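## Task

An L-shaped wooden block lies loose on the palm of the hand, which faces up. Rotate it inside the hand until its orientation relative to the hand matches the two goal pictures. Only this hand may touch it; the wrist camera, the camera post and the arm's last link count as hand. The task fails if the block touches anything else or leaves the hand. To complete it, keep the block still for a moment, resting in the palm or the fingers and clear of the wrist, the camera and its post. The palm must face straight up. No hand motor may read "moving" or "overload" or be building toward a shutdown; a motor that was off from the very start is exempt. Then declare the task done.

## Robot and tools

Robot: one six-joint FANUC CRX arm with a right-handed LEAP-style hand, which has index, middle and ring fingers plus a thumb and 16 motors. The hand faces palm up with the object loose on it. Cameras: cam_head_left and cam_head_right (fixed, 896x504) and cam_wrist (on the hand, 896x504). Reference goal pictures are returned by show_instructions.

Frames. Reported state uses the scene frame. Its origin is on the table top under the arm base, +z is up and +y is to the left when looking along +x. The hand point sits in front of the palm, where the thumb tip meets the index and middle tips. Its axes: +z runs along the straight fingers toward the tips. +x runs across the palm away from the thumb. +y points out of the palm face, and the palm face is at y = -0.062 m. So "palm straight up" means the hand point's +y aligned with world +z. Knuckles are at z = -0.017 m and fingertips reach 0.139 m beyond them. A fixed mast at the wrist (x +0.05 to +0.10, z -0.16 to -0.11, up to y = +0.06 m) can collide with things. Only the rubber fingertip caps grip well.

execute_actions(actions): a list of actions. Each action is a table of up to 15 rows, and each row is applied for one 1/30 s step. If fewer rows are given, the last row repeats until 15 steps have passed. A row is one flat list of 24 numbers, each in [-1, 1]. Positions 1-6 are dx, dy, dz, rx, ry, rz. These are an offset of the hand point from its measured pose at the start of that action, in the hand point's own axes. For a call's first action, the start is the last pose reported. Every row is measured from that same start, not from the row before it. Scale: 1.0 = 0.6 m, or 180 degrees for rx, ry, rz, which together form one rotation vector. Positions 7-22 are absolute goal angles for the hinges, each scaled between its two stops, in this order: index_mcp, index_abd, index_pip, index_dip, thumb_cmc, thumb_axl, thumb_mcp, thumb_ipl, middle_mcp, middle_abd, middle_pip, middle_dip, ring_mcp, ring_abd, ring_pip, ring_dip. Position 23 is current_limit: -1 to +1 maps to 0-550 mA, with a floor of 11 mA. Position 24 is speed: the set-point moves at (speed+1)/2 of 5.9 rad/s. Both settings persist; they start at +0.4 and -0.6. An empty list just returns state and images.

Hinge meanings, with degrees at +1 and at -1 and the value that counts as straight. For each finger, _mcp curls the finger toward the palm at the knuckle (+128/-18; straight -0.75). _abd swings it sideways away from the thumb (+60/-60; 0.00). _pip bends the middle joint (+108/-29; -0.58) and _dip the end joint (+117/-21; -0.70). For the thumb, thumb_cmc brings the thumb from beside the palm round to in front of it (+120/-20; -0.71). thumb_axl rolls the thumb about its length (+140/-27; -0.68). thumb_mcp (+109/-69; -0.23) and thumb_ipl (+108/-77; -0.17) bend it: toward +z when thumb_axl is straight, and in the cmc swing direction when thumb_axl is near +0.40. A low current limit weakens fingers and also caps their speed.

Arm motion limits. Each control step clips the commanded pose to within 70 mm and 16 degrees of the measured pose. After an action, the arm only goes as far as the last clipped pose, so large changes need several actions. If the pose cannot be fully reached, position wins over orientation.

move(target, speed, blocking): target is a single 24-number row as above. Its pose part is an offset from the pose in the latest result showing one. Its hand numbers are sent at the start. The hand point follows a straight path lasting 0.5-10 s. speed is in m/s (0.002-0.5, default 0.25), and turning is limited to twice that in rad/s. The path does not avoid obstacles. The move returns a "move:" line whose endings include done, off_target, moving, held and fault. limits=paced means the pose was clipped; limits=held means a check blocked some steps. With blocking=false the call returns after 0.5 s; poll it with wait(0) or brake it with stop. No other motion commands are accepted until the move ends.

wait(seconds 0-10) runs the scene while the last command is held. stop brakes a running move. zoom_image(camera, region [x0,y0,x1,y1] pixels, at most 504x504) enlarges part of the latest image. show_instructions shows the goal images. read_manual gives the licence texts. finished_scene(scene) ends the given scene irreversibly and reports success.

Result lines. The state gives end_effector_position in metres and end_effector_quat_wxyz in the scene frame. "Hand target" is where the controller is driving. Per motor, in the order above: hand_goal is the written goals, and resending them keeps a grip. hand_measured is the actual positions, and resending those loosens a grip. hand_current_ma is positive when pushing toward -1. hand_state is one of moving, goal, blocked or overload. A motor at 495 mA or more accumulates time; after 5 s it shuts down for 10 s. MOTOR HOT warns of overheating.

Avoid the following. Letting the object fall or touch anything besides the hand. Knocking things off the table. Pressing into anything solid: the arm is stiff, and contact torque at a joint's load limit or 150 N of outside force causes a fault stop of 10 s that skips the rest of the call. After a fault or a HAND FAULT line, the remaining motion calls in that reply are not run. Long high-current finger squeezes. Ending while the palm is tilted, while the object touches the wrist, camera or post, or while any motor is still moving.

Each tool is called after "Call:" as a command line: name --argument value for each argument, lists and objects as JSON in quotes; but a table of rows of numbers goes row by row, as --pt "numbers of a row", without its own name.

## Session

Call:
show_instructions

Call:
execute_actions --actions '[]'

Reference images for this scene: goal picture from the wrist camera place, goal picture looking into the palm.

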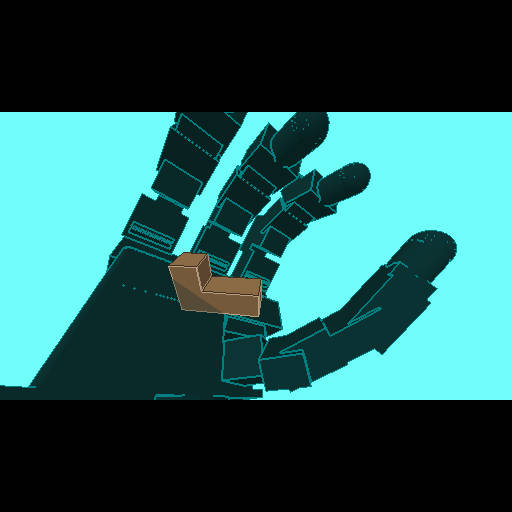

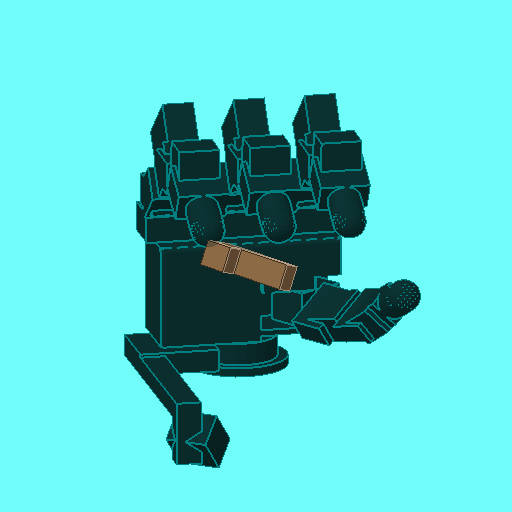

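Scene clock: 0.00 s.
end_effector_position=(+0.6004, -0.0171, +0.4368) hand_goal=(-0.046, +0.000, +0.008, -0.280, +0.104, -0.266, -0.032, +0.018, -0.046, +0.000, +0.008, -0.280, -0.046, +0.000, +0.008, -0.280) hand_measured=(-0.060, +0.000, +0.006, -0.282, +0.088, -0.270, -0.034, +0.016, -0.064, +0.000, +0.006, -0.282, -0.060, +0.000, +0.006, -0.282) hand_current_ma=(-84, +0, -13, -13, -84, -27, -14, -12, -94, +0, -13, -12, -84, +0, -13, -14) hand_state=(goal, goal, goal, goal, goal, goal, goal, goal, goal, goal, goal, goal, goal, goal, goal, goal) hand_current_limit=0.40 hand_speed=-0.60 end_effector_quat_wxyz=(+0.697, +0.705, +0.069, +0.110)
Joint positions: [ 0.469  0.552  0.372 -1.597  1.746  1.33 ]
Joint velocities: [-0.     0.001  0.001  0.001  0.001 -0.001]
Hand target: +0.600, -0.017, +0.437; +0.697, +0.705, +0.069, +0.110
camera_calibration (this result's frames):
cam_wrist: T_world_to_cam=[[-0.811972, -0.156232, 0.5624, 0.264041], [-0.526318, 0.612559, -0.589712, 0.539772], [-0.252371, -0.774831, -0.579608, 0.511832], [0, 0, 0, 1]] pos_world=[0.627657, 0.107192, 0.466476]

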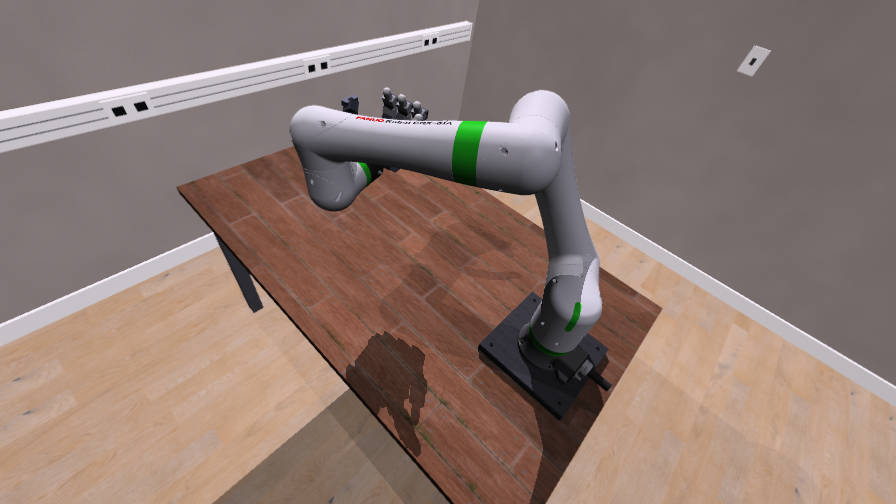

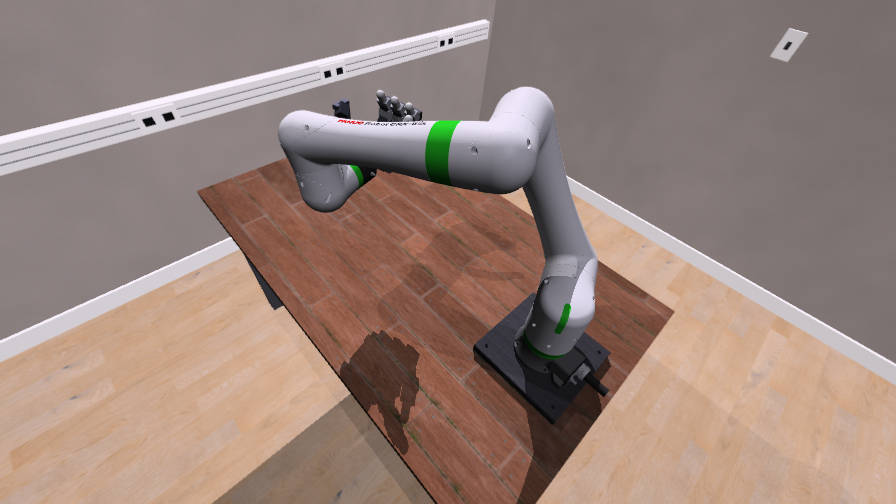

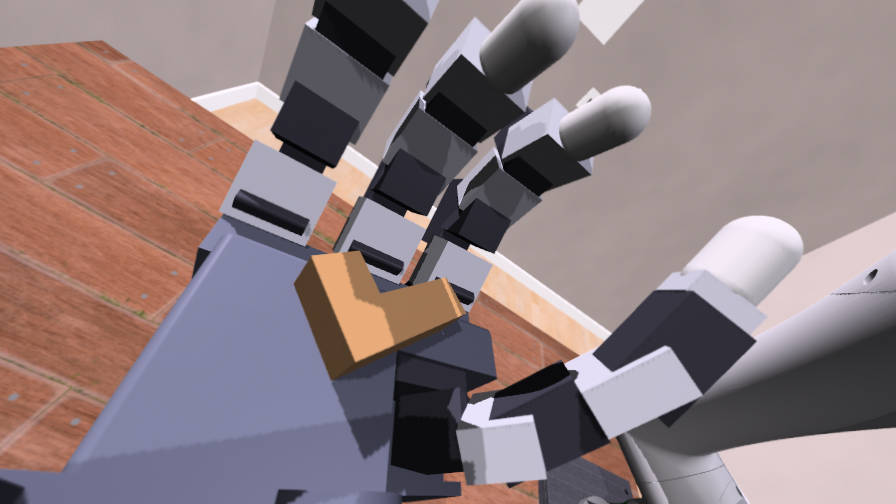

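Call:
execute_actions --actions '[]'

Call:
show_instructions

Scene clock: 37.43 s.
end_effector_position=(+0.6004, -0.0171, +0.4368) hand_goal=(-0.046, +0.000, +0.008, -0.280, +0.104, -0.266, -0.032, +0.018, -0.046, +0.000, +0.008, -0.280, -0.046, +0.000, +0.008, -0.280) hand_measured=(-0.060, +0.000, +0.006, -0.282, +0.088, -0.270, -0.034, +0.016, -0.064, +0.000, +0.006, -0.282, -0.060, +0.000, +0.006, -0.282) hand_current_ma=(-84, +0, -13, -13, -84, -27, -14, -12, -94, +0, -13, -12, -84, +0, -13, -14) hand_state=(goal, goal, goal, goal, goal, goal, goal, goal, goal, goal, goal, goal, goal, goal, goal, goal) hand_current_limit=0.40 hand_speed=-0.60 end_effector_quat_wxyz=(+0.697, +0.705, +0.069, +0.110)
Joint positions: [ 0.469  0.552  0.372 -1.597  1.746  1.33 ]
Joint velocities: [-0.     0.001 -0.     0.001  0.    -0.   ]
Hand target: +0.600, -0.017, +0.437; +0.697, +0.705, +0.069, +0.110
camera_calibration (this result's frames):
cam_wrist: T_world_to_cam=[[-0.811972, -0.156231, 0.562399, 0.264041], [-0.526317, 0.612559, -0.589713, 0.539772], [-0.252372, -0.774831, -0.579608, 0.511832], [0, 0, 0, 1]] pos_world=[0.627657, 0.107192, 0.466476]

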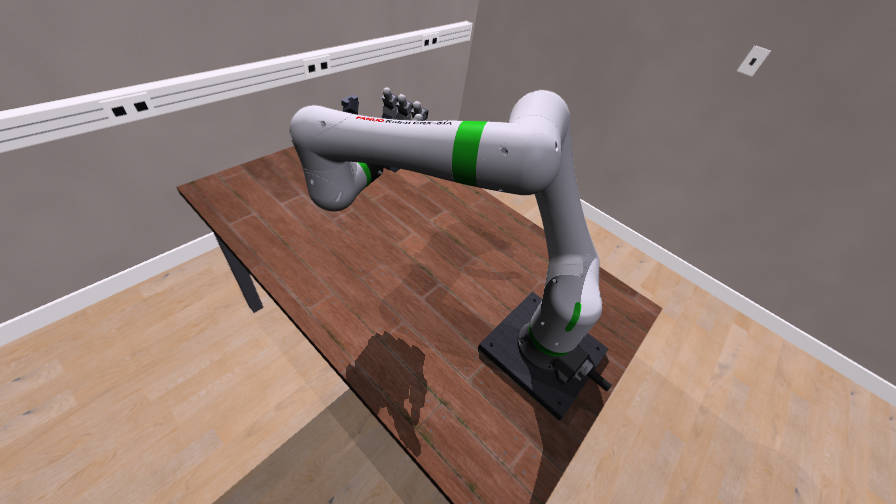

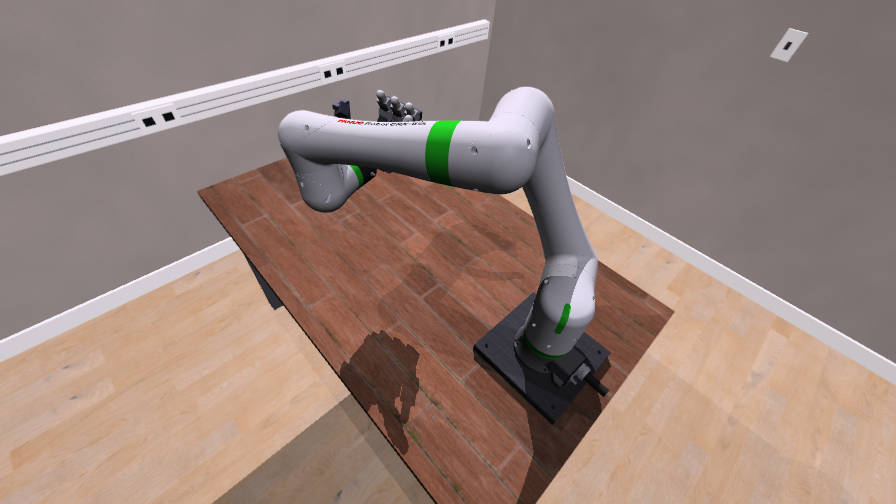

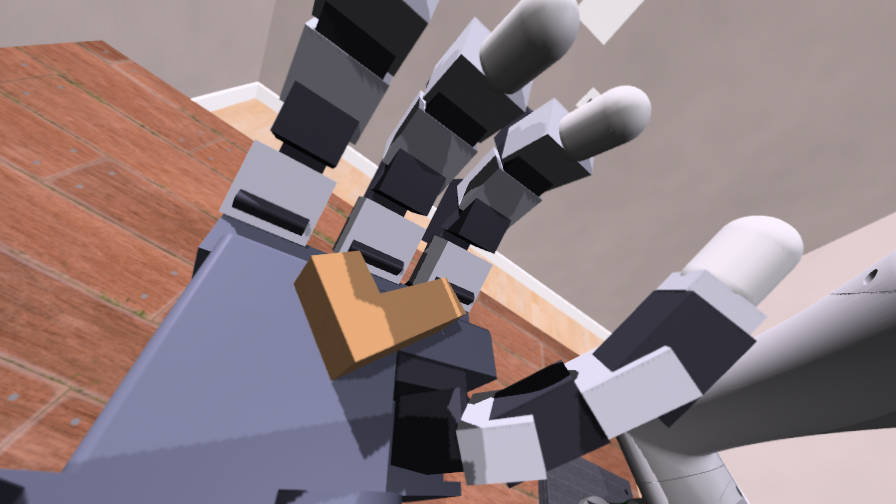

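Reference images for this scene: goal picture from the wrist camera place, goal picture looking into the palm.

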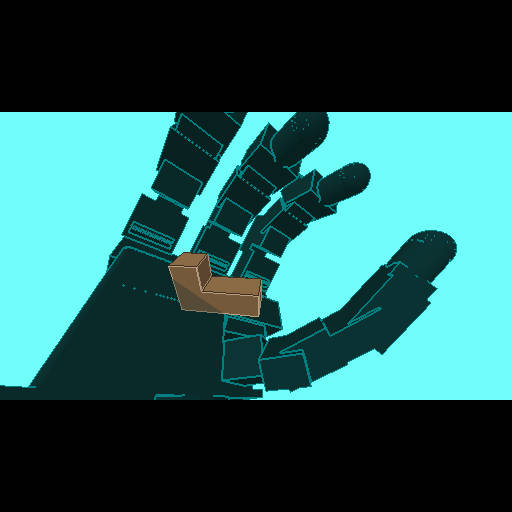

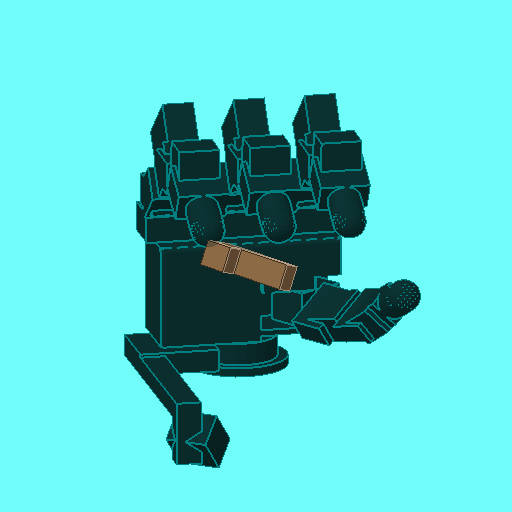

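Call:
zoom_image --camera "cam_wrist" --region '[260, 200, 540, 420]'

Region (260, 200, 540, 420) of cam_wrist's 896x504 image, scaled by 1.800, with more detail than that image has; it fills the top 396 rows of this view, and the rest is white.

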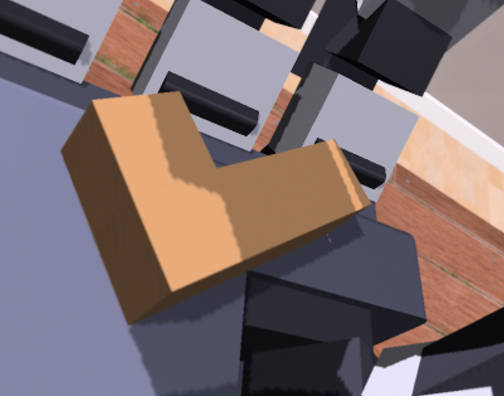

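Call:
move --target '[0,0,0,0.06,0,0, -0.75,0,-0.14,0.2, 0.104,-0.266,-0.032,0.018, -0.75,0,-0.14,0.2, -0.5,0,-0.14,0.2, 0.4,-0.3]'

Scene clock: 158.30 s.
end_effector_position=(+0.6004, -0.0171, +0.4368) hand_goal=(-0.750, +0.000, -0.140, +0.200, +0.104, -0.266, -0.032, +0.018, -0.750, +0.000, -0.140, +0.200, -0.500, +0.000, -0.140, +0.200) hand_measured=(-0.758, +0.000, -0.140, +0.196, +0.088, -0.270, -0.034, +0.016, -0.760, +0.000, -0.140, +0.198, -0.508, +0.000, -0.140, +0.198) hand_current_ma=(-47, +0, -2, -16, -83, -27, -9, -11, -53, +0, -2, -15, -47, +0, +2, -15) hand_state=(goal, goal, goal, goal, goal, goal, goal, goal, goal, goal, goal, goal, goal, goal, goal, goal) hand_current_limit=0.40 hand_speed=-0.30 end_effector_quat_wxyz=(+0.627, +0.768, +0.079, +0.103)
Joint positions: [ 0.453  0.497  0.413 -1.767  1.702  1.401]
Joint velocities: [ 0.    -0.001  0.     0.    -0.001  0.001]
Hand target: +0.600, -0.017, +0.437; +0.627, +0.768, +0.079, +0.103
Off the commanded pose: 0.000 m, 0 deg.
move: done
camera_calibration (this result's frames):
cam_wrist: T_world_to_cam=[[-0.782662, -0.26786, 0.561864, 0.24479], [-0.558425, 0.700906, -0.443726, 0.496794], [-0.274957, -0.661047, -0.698152, 0.579125], [0, 0, 0, 1]] pos_world=[0.628244, 0.100192, 0.487219]

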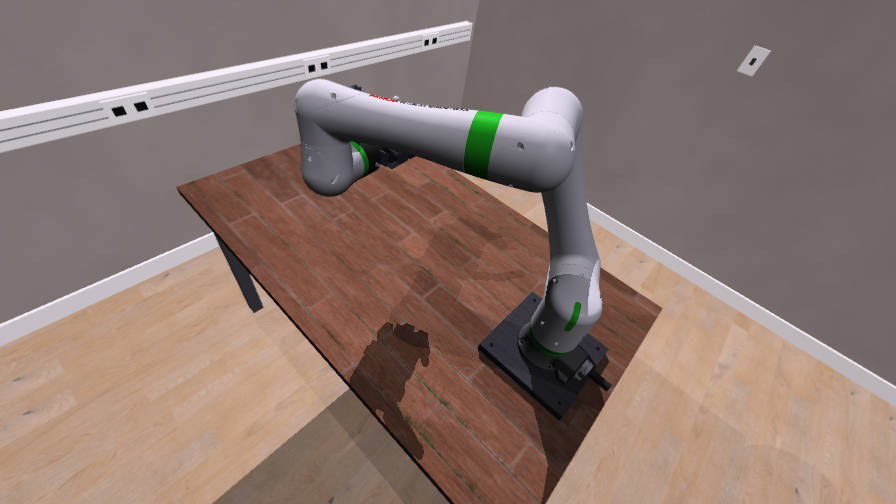

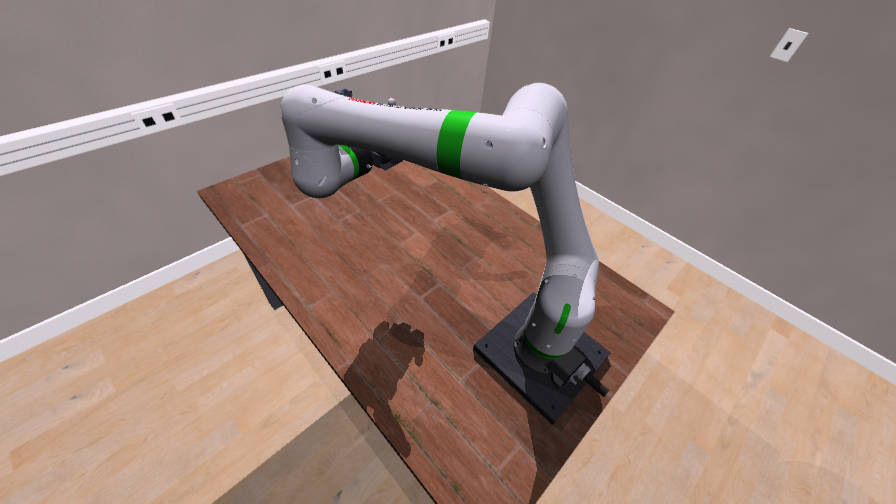

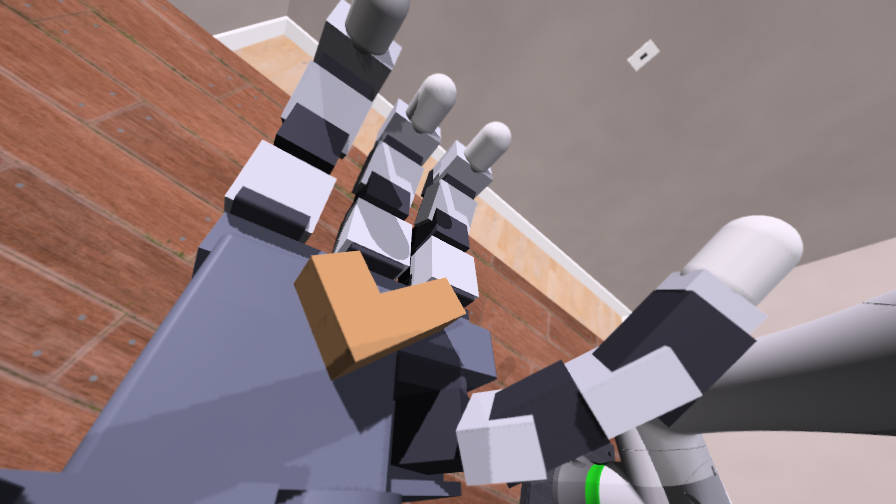

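Call:
move --target '[0,0,0,0.07,0,0.01, -0.85,0.15,0.3,-0.1, 0.104,-0.266,-0.032,0.018, -0.85,0,0.3,-0.1, -0.5,-0.2,0.2,0.0, 0.4,-0.3]' --speed 0.1

Call:
zoom_image --camera "cam_wrist" --region '[220, 100, 560, 400]'

Scene clock: 194.13 s.
end_effector_position=(+0.6005, -0.0170, +0.4368) hand_goal=(-0.850, +0.150, +0.300, -0.100, +0.104, -0.266, -0.032, +0.018, -0.850, +0.000, +0.300, -0.100, -0.500, -0.200, +0.200, +0.000) hand_measured=(-0.858, +0.146, +0.294, -0.098, +0.088, -0.270, -0.032, +0.016, -0.860, +0.000, +0.294, -0.098, -0.508, -0.196, +0.194, +0.004) hand_current_ma=(-44, -18, -39, +14, -83, -27, -4, -9, -50, +0, -40, +13, -49, +14, -31, +16) hand_state=(goal, goal, goal, goal, goal, goal, goal, goal, goal, goal, goal, goal, goal, goal, goal, goal) hand_current_limit=0.40 hand_speed=-0.30 end_effector_quat_wxyz=(+0.538, +0.833, +0.078, +0.103)
Joint positions: [ 0.412  0.446  0.471 -1.972  1.664  1.463]
Joint velocities: [-0.     0.001  0.001 -0.     0.001  0.001]
Hand target: +0.600, -0.017, +0.437; +0.538, +0.833, +0.078, +0.103
Off the commanded pose: 0.000 m, 0 deg.
move: done
camera_calibration (this result's frames):
cam_wrist: T_world_to_cam=[[-0.76637, -0.391883, 0.509023, 0.256006], [-0.572871, 0.775456, -0.265494, 0.428857], [-0.290682, -0.495071, -0.818785, 0.644119], [0, 0, 0, 1]] pos_world=[0.629109, 0.0866494, 0.510941]

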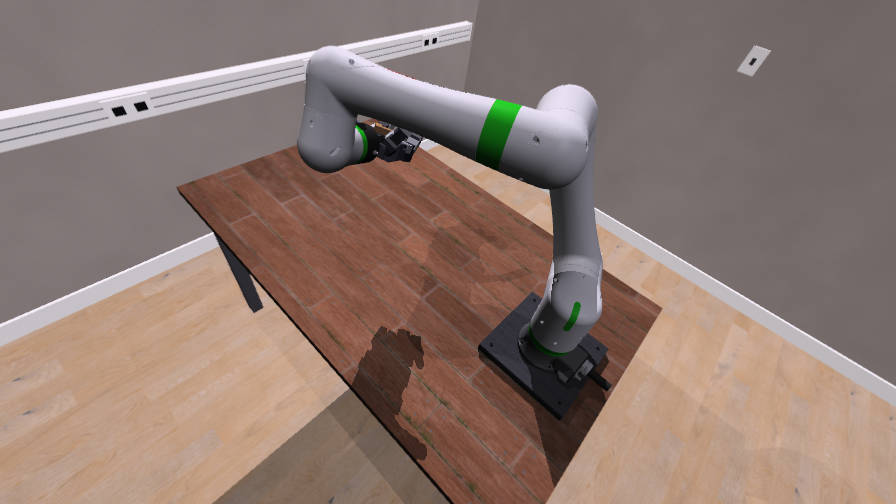

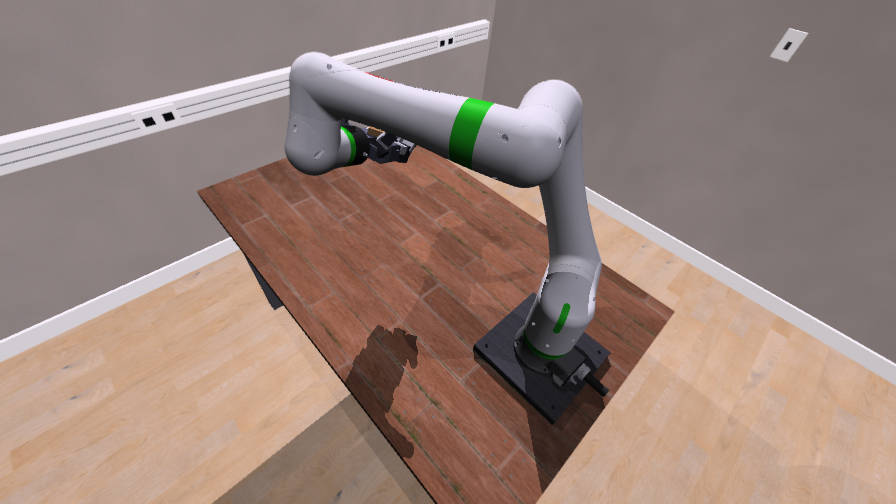

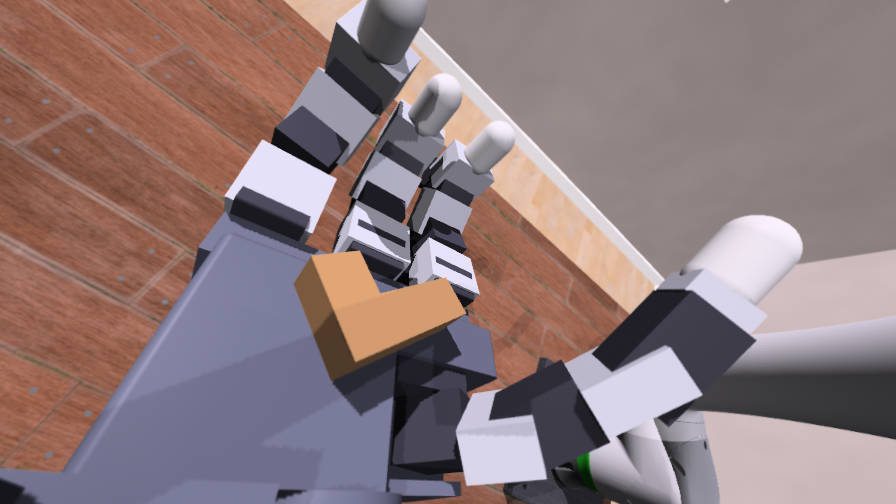

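Region (220, 100, 560, 400) of cam_wrist's 896x504 image, scaled by 1.482, with more detail than that image has; it fills the top 445 rows of this view, and the rest is white.

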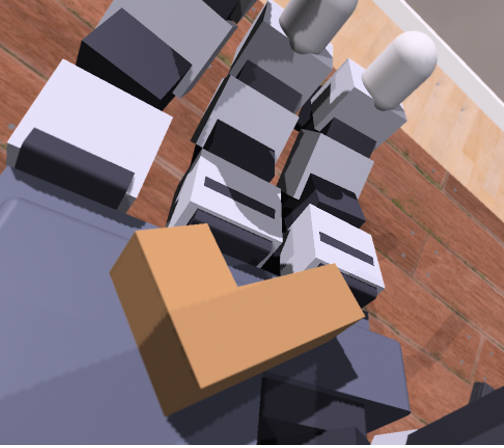

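Call:
move --target '[0,0,0,0.03,0,0.0, -0.76,0.15,0.3,-0.1, 0.104,-0.266,-0.032,0.018, -0.76,0,0.3,-0.1, -0.5,-0.2,0.2,0.0, 0.4,-0.3]' --speed 0.06

Scene clock: 204.57 s.
end_effector_position=(+0.6005, -0.0170, +0.4368) hand_goal=(-0.760, +0.150, +0.300, -0.100, +0.104, -0.266, -0.032, +0.018, -0.760, +0.000, +0.300, -0.100, -0.500, -0.200, +0.200, +0.000) hand_measured=(-0.780, +0.146, +0.294, -0.098, +0.088, -0.270, -0.032, +0.016, -0.784, +0.000, +0.294, -0.098, -0.508, -0.196, +0.194, +0.004) hand_current_ma=(-120, -18, -37, +14, -81, -27, -1, -9, -134, +0, -38, +13, -49, +14, -31, +16) hand_state=(blocked, goal, goal, goal, goal, goal, goal, goal, blocked, goal, goal, goal, goal, goal, goal, goal) hand_current_limit=0.40 hand_speed=-0.30 end_effector_quat_wxyz=(+0.498, +0.858, +0.083, +0.099)
Joint positions: [ 0.388  0.425  0.491 -2.063  1.652  1.503]
Joint velocities: [-0.     0.001  0.    -0.     0.002  0.   ]
Hand target: +0.600, -0.017, +0.437; +0.498, +0.858, +0.083, +0.099
Off the commanded pose: 0.000 m, 0 deg.
move: done
camera_calibration (this result's frames):
cam_wrist: T_world_to_cam=[[-0.751386, -0.443698, 0.488416, 0.255148], [-0.584592, 0.790917, -0.180841, 0.399162], [-0.306058, -0.421406, -0.853666, 0.669855], [0, 0, 0, 1]] pos_world=[0.630076, 0.0797859, 0.519399]

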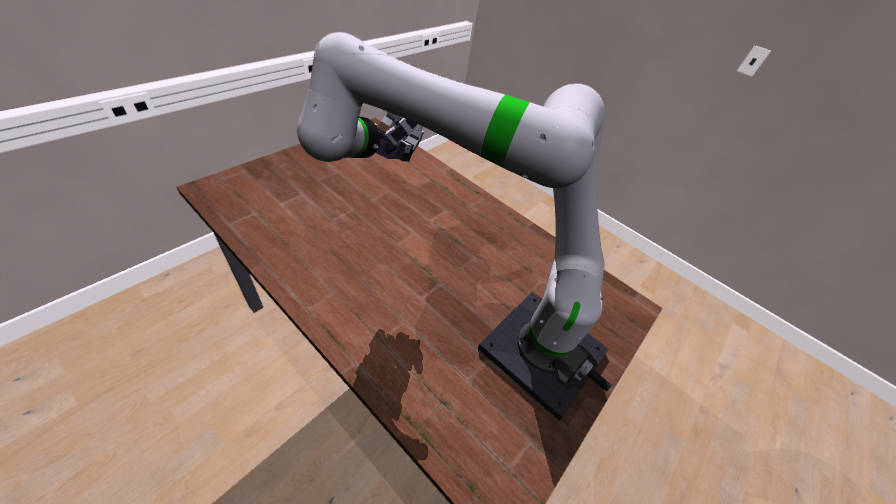

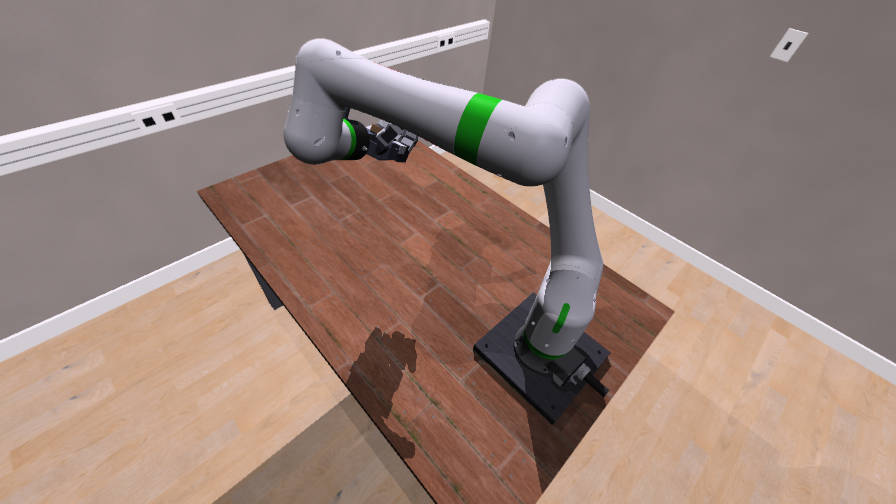

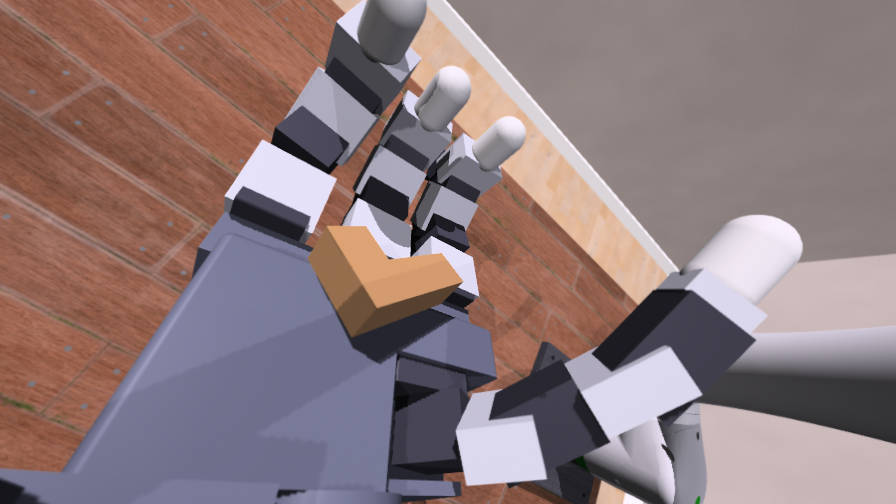

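It has started sliding with its yaw roughly preserved.

Call:
wait --seconds 0.5

Scene clock: 222.97 s.
end_effector_position=(+0.6005, -0.0170, +0.4368) hand_goal=(-0.760, +0.150, +0.300, -0.100, +0.104, -0.266, -0.032, +0.018, -0.760, +0.000, +0.300, -0.100, -0.500, -0.200, +0.200, +0.000) hand_measured=(-0.780, +0.146, +0.294, -0.098, +0.088, -0.270, -0.032, +0.016, -0.784, +0.000, +0.294, -0.098, -0.508, -0.196, +0.194, +0.004) hand_current_ma=(-119, -18, -37, +14, -81, -27, -1, -9, -133, +0, -38, +13, -49, +14, -31, +16) hand_state=(blocked, goal, goal, goal, goal, goal, goal, goal, blocked, goal, goal, goal, goal, goal, goal, goal) hand_current_limit=0.40 hand_speed=-0.30 end_effector_quat_wxyz=(+0.498, +0.858, +0.083, +0.099)
Joint positions: [ 0.388  0.424  0.491 -2.063  1.652  1.503]
Joint velocities: [-0.    -0.    -0.001  0.001 -0.001  0.   ]
Hand target: +0.600, -0.017, +0.437; +0.498, +0.858, +0.083, +0.099
Off the commanded pose: 0.000 m, 0 deg.
wait: 0.50 s; at rest from the start
camera_calibration (this result's frames):
cam_wrist: T_world_to_cam=[[-0.751397, -0.443716, 0.488384, 0.255159], [-0.584587, 0.790924, -0.180825, 0.399158], [-0.306039, -0.421374, -0.853688, 0.669863], [0, 0, 0, 1]] pos_world=[0.630073, 0.0797773, 0.519417]

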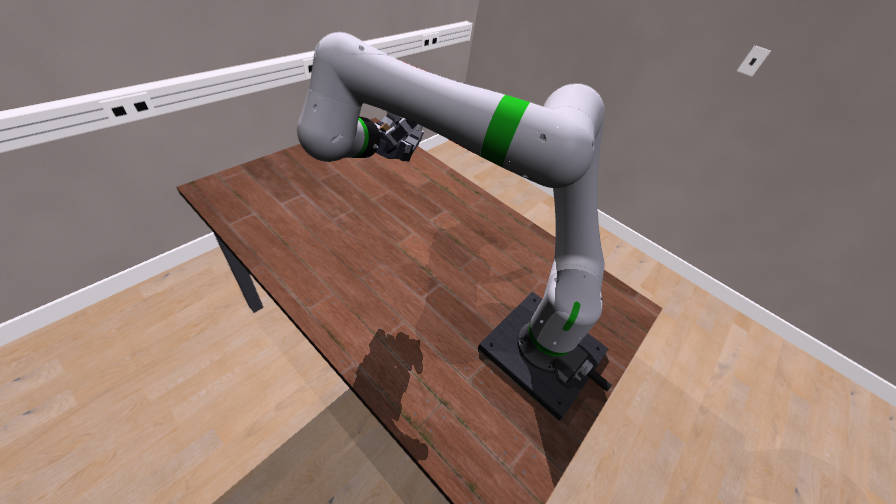

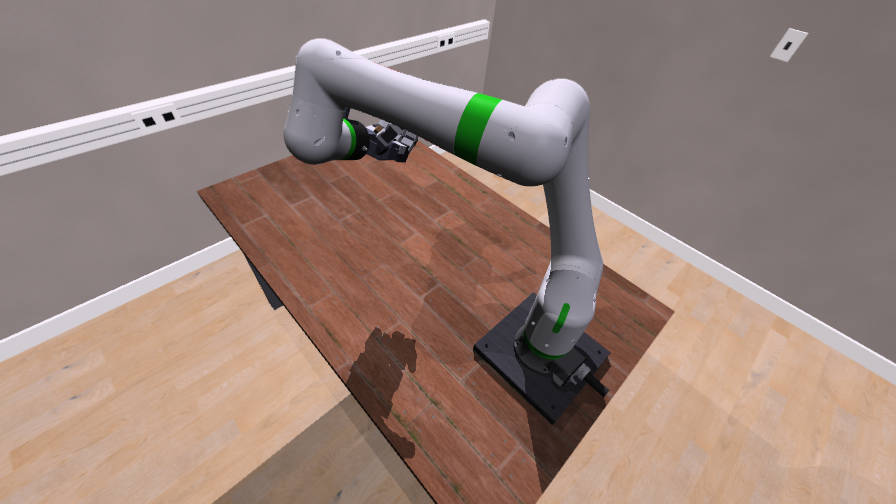

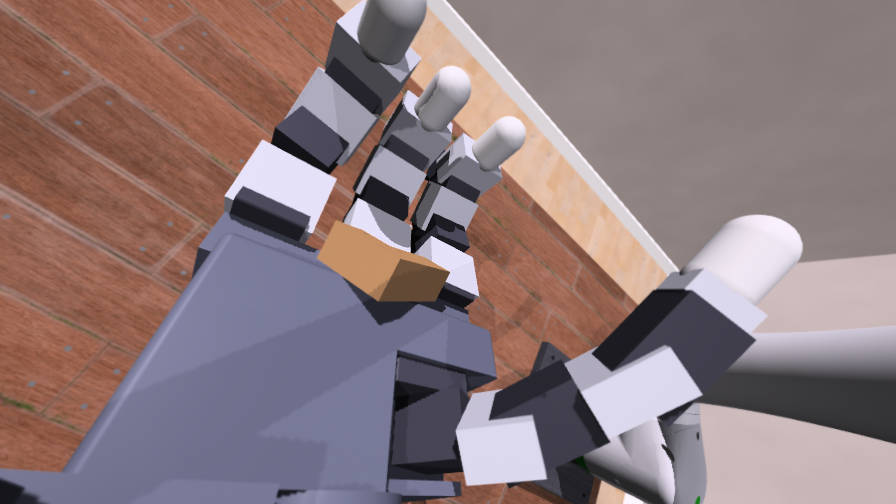

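Call:
zoom_image --camera "cam_wrist" --region '[280, 170, 520, 350]'

Region (280, 170, 520, 350) of cam_wrist's 896x504 image, scaled by 2.100, with more detail than that image has; it fills the top 378 rows of this view, and the rest is white.

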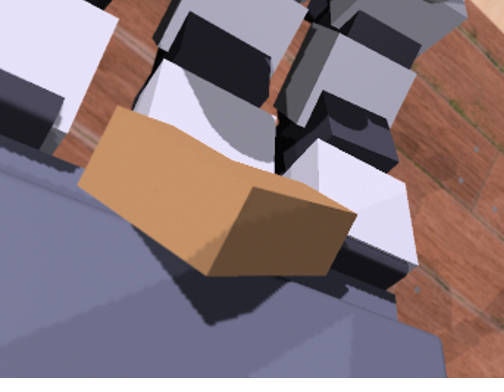

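Call:
move --target '[0,0,0,-0.04,0,0.0, -0.5,0.15,0.3,-0.1, 0.104,-0.266,-0.032,0.018, -0.5,0,0.3,-0.1, -0.4,-0.2,0.2,0.0, 0.4,-0.6]' --speed 0.1

Call:
zoom_image --camera "cam_wrist" --region '[260, 150, 540, 370]'

Scene clock: 246.83 s.
end_effector_position=(+0.6004, -0.0170, +0.4368) hand_goal=(-0.500, +0.150, +0.300, -0.100, +0.104, -0.266, -0.032, +0.018, -0.500, +0.000, +0.300, -0.100, -0.400, -0.200, +0.200, +0.000) hand_measured=(-0.522, +0.146, +0.294, -0.098, +0.088, -0.270, -0.032, +0.016, -0.526, +0.000, +0.294, -0.098, -0.422, -0.196, +0.194, +0.004) hand_current_ma=(-128, -17, -31, +14, -80, -27, -1, -9, -144, +0, -32, +13, -128, +14, -30, +16) hand_state=(blocked, goal, goal, goal, goal, goal, goal, goal, blocked, goal, goal, goal, blocked, goal, goal, goal) hand_current_limit=0.40 hand_speed=-0.60 end_effector_quat_wxyz=(+0.551, +0.825, +0.077, +0.104)
Joint positions: [ 0.419  0.453  0.465 -1.942  1.669  1.45 ]
Joint velocities: [ 0.     0.    -0.     0.     0.001 -0.   ]
Hand target: +0.600, -0.017, +0.437; +0.551, +0.825, +0.077, +0.104
Off the commanded pose: 0.000 m, 0 deg.
move: done
camera_calibration (this result's frames):
cam_wrist: T_world_to_cam=[[-0.771378, -0.374203, 0.514731, 0.256805], [-0.568559, 0.768582, -0.293295, 0.438308], [-0.285861, -0.518897, -0.805624, 0.635073], [0, 0, 0, 1]] pos_world=[0.62884, 0.0887592, 0.507998]

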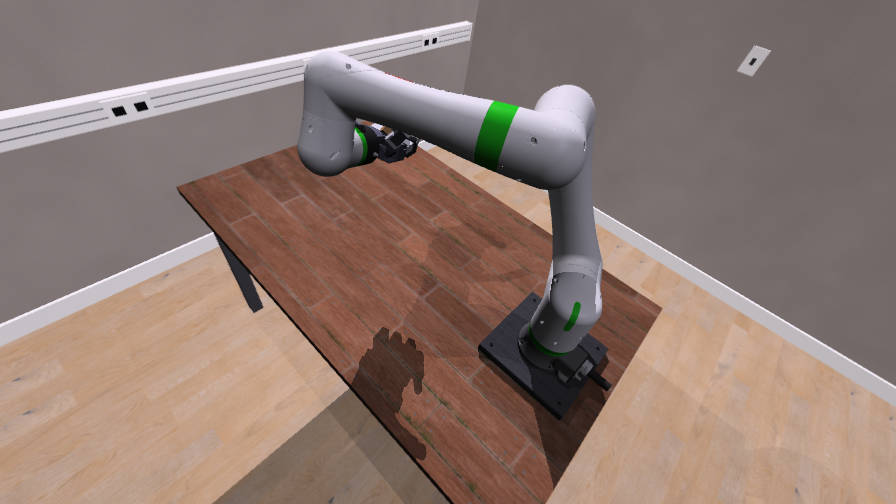

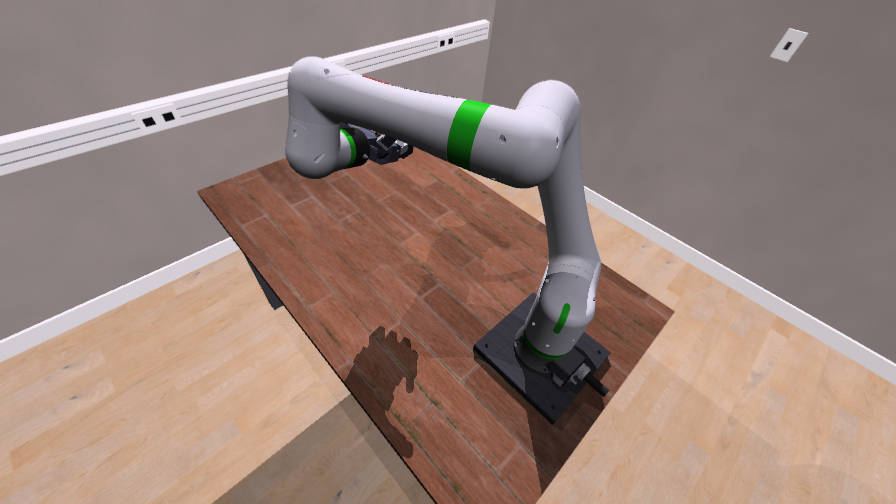

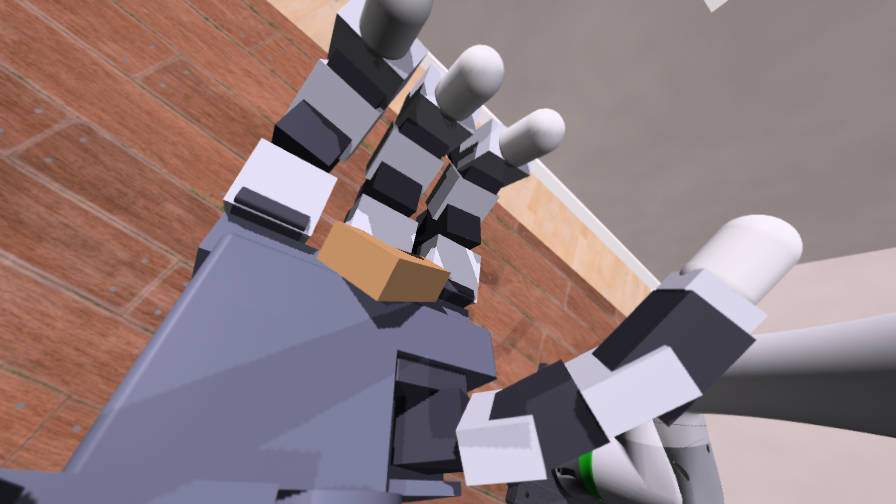

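Region (260, 150, 540, 370) of cam_wrist's 896x504 image, scaled by 1.800, with more detail than that image has; it fills the top 396 rows of this view, and the rest is white.

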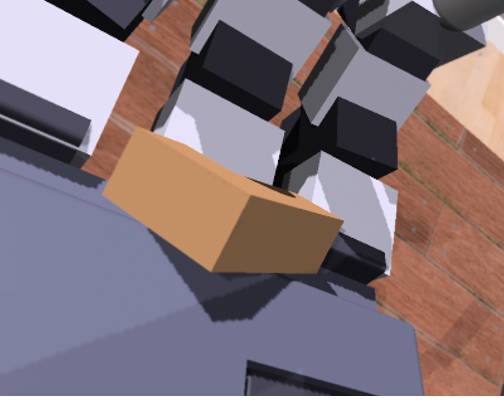

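Call:
move --target '[0,0,0,-0.14,0,0.0, 0.1,0,0.0,-0.3, 0.104,-0.266,-0.032,0.018, 0.1,0,0.0,-0.3, 0.1,0,0.0,-0.3, 0.4,-0.5]' --speed 0.2

Scene clock: 300.37 s.
end_effector_position=(+0.6004, -0.0170, +0.4368) hand_goal=(+0.100, +0.000, +0.000, -0.300, +0.104, -0.266, -0.032, +0.018, +0.100, +0.000, +0.000, -0.300, +0.100, +0.000, +0.000, -0.300) hand_measured=(+0.090, +0.002, +0.002, -0.298, +0.088, -0.270, -0.032, +0.016, +0.086, +0.000, +0.002, -0.298, +0.090, -0.004, +0.002, -0.296) hand_current_ma=(-62, +12, +6, +15, -80, -27, -1, -9, -71, +0, +6, +14, -58, -20, +6, +17) hand_state=(goal, goal, goal, goal, goal, goal, goal, goal, goal, goal, goal, goal, goal, goal, goal, goal) hand_current_limit=0.40 hand_speed=-0.50 end_effector_quat_wxyz=(+0.717, +0.685, +0.051, +0.119)
Joint positions: [ 0.469  0.581  0.378 -1.542  1.772  1.287]
Joint velocities: [ 0.     0.     0.     0.     0.001 -0.001]
Hand target: +0.600, -0.017, +0.437; +0.717, +0.685, +0.051, +0.119
Off the commanded pose: 0.000 m, 0 deg.
move: done
camera_calibration (this result's frames):
cam_wrist: T_world_to_cam=[[-0.83822, -0.115987, 0.532854, 0.293386], [-0.490578, 0.587114, -0.643919, 0.541494], [-0.23816, -0.801152, -0.549031, 0.489589], [0, 0, 0, 1]] pos_world=[0.628167, 0.108346, 0.461146]

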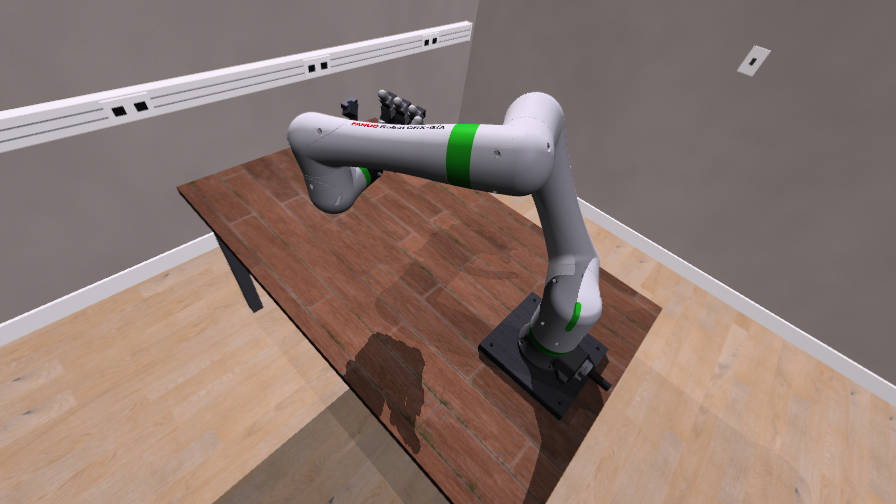

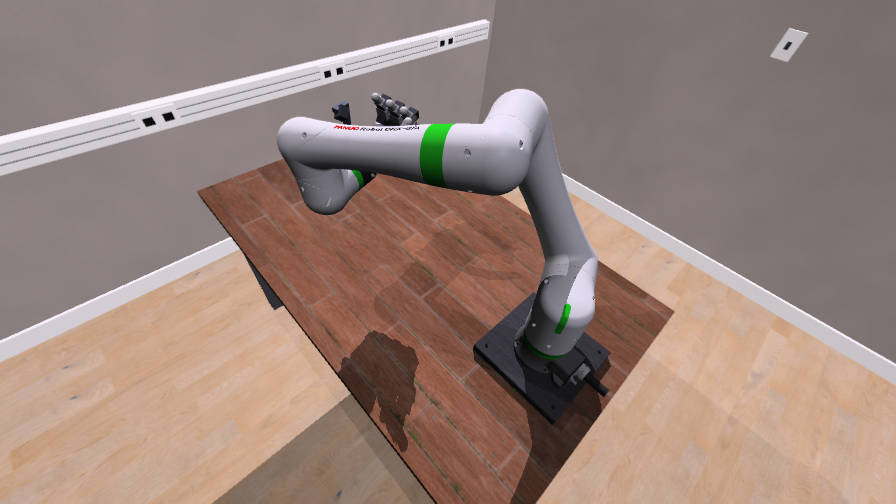

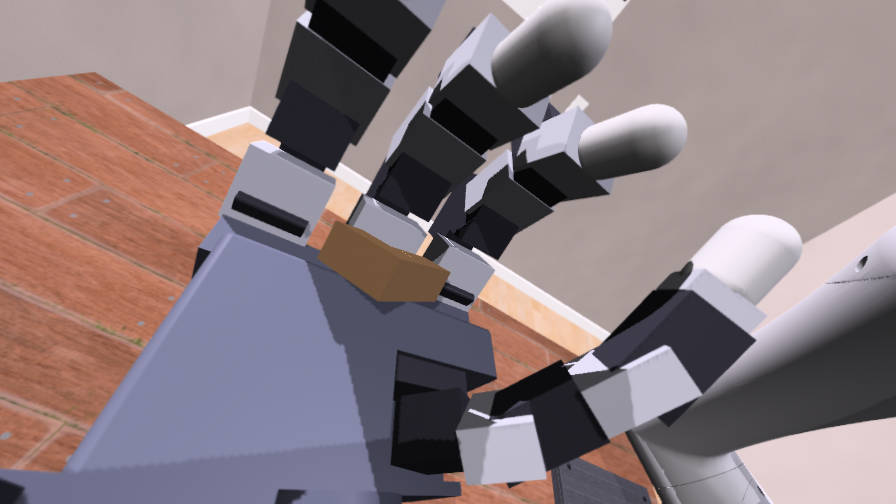

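Call:
execute_actions --actions '[[[0,0,0,0,0,0, 0.1,0,0.0,-0.3, 0.104,-0.266,-0.032,0.018, 0.0,0,0.25,0.69, 0.1,0,0.0,-0.3, 0.5,-0.3]],[[0,0,0,0,0,0, 0.1,0,0.0,-0.3, 0.104,-0.266,-0.032,0.018, 0.0,0,0.35,0.69, 0.1,0,0.0,-0.3, 0.5,-0.3]],[[0,0,0,0,0,0, 0.1,0,0.0,-0.3, 0.104,-0.266,-0.032,0.018, 0.12,0,0.48,0.5, 0.1,0,0.0,-0.3, 0.5,-0.6]],[[0,0,0,0,0,0, 0.1,0,0.0,-0.3, 0.104,-0.266,-0.032,0.018, 0.24,0,0.59,0.29, 0.1,0,0.0,-0.3, 0.5,-0.6]],[[0,0,0,0,0,0, 0.1,0,0.0,-0.3, 0.104,-0.266,-0.032,0.018, 0.24,0,0.59,0.29, 0.1,0,0.0,-0.3, 0.5,-0.6]]]'

Scene clock: 323.93 s.
end_effector_position=(+0.6004, -0.0171, +0.4368) hand_goal=(+0.100, +0.000, +0.000, -0.300, +0.104, -0.266, -0.032, +0.018, +0.240, +0.000, +0.590, +0.290, +0.100, +0.000, +0.000, -0.300) hand_measured=(+0.090, +0.002, +0.002, -0.298, +0.088, -0.270, -0.032, +0.016, +0.234, +0.000, +0.590, +0.292, +0.090, -0.004, +0.002, -0.296) hand_current_ma=(-57, +12, +6, +15, -80, -27, -1, -9, -27, +0, -3, +15, -57, -20, +6, +17) hand_state=(goal, goal, goal, goal, goal, goal, goal, goal, goal, goal, goal, goal, goal, goal, goal, goal) hand_current_limit=0.50 hand_speed=-0.60 end_effector_quat_wxyz=(+0.717, +0.685, +0.051, +0.119)
Joint positions: [ 0.469  0.581  0.378 -1.542  1.772  1.287]
Joint velocities: [ 0.    -0.     0.     0.001  0.001 -0.   ]
Hand target: +0.600, -0.017, +0.437; +0.717, +0.685, +0.051, +0.119
Off the commanded pose: 0.000 m, 0 deg.
camera_calibration (this result's frames):
cam_wrist: T_world_to_cam=[[-0.838209, -0.115823, 0.532908, 0.293371], [-0.490519, 0.587159, -0.643922, 0.541495], [-0.238321, -0.801142, -0.548976, 0.489572], [0, 0, 0, 1]] pos_world=[0.628195, 0.108252, 0.461103]

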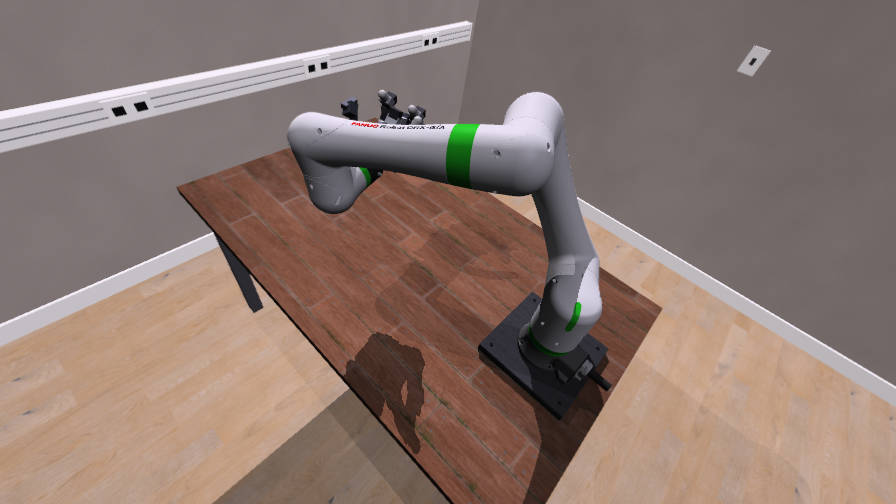

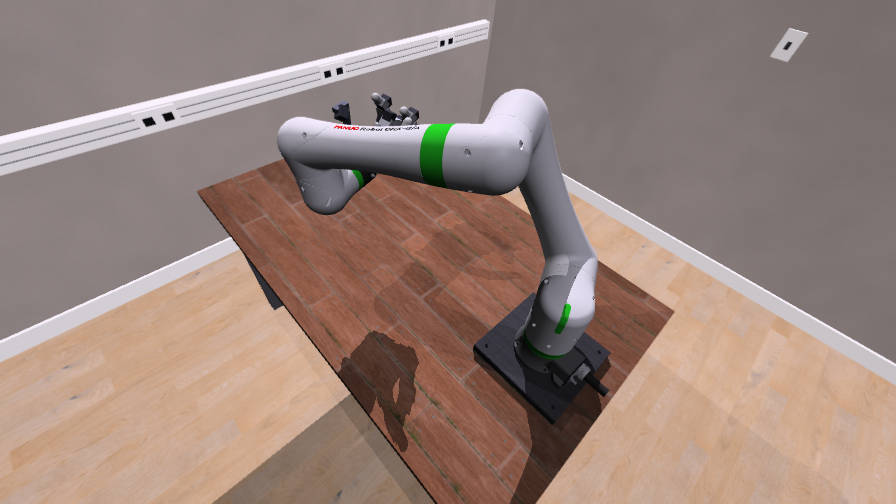

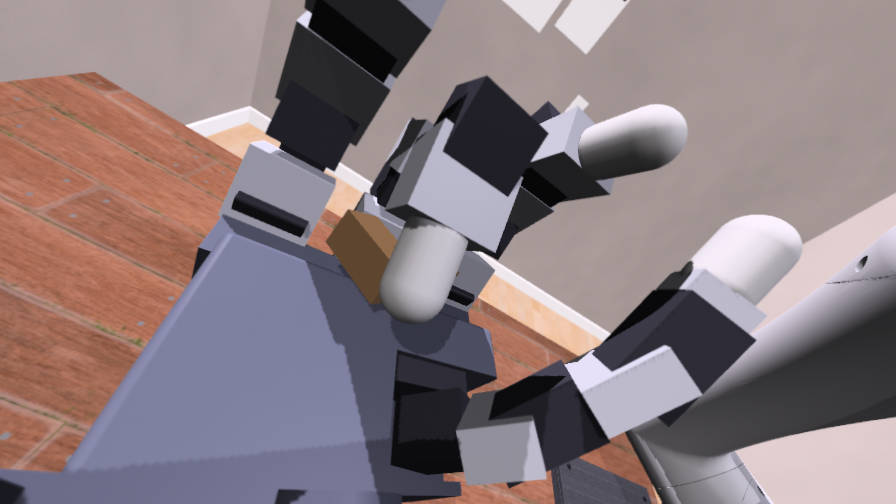

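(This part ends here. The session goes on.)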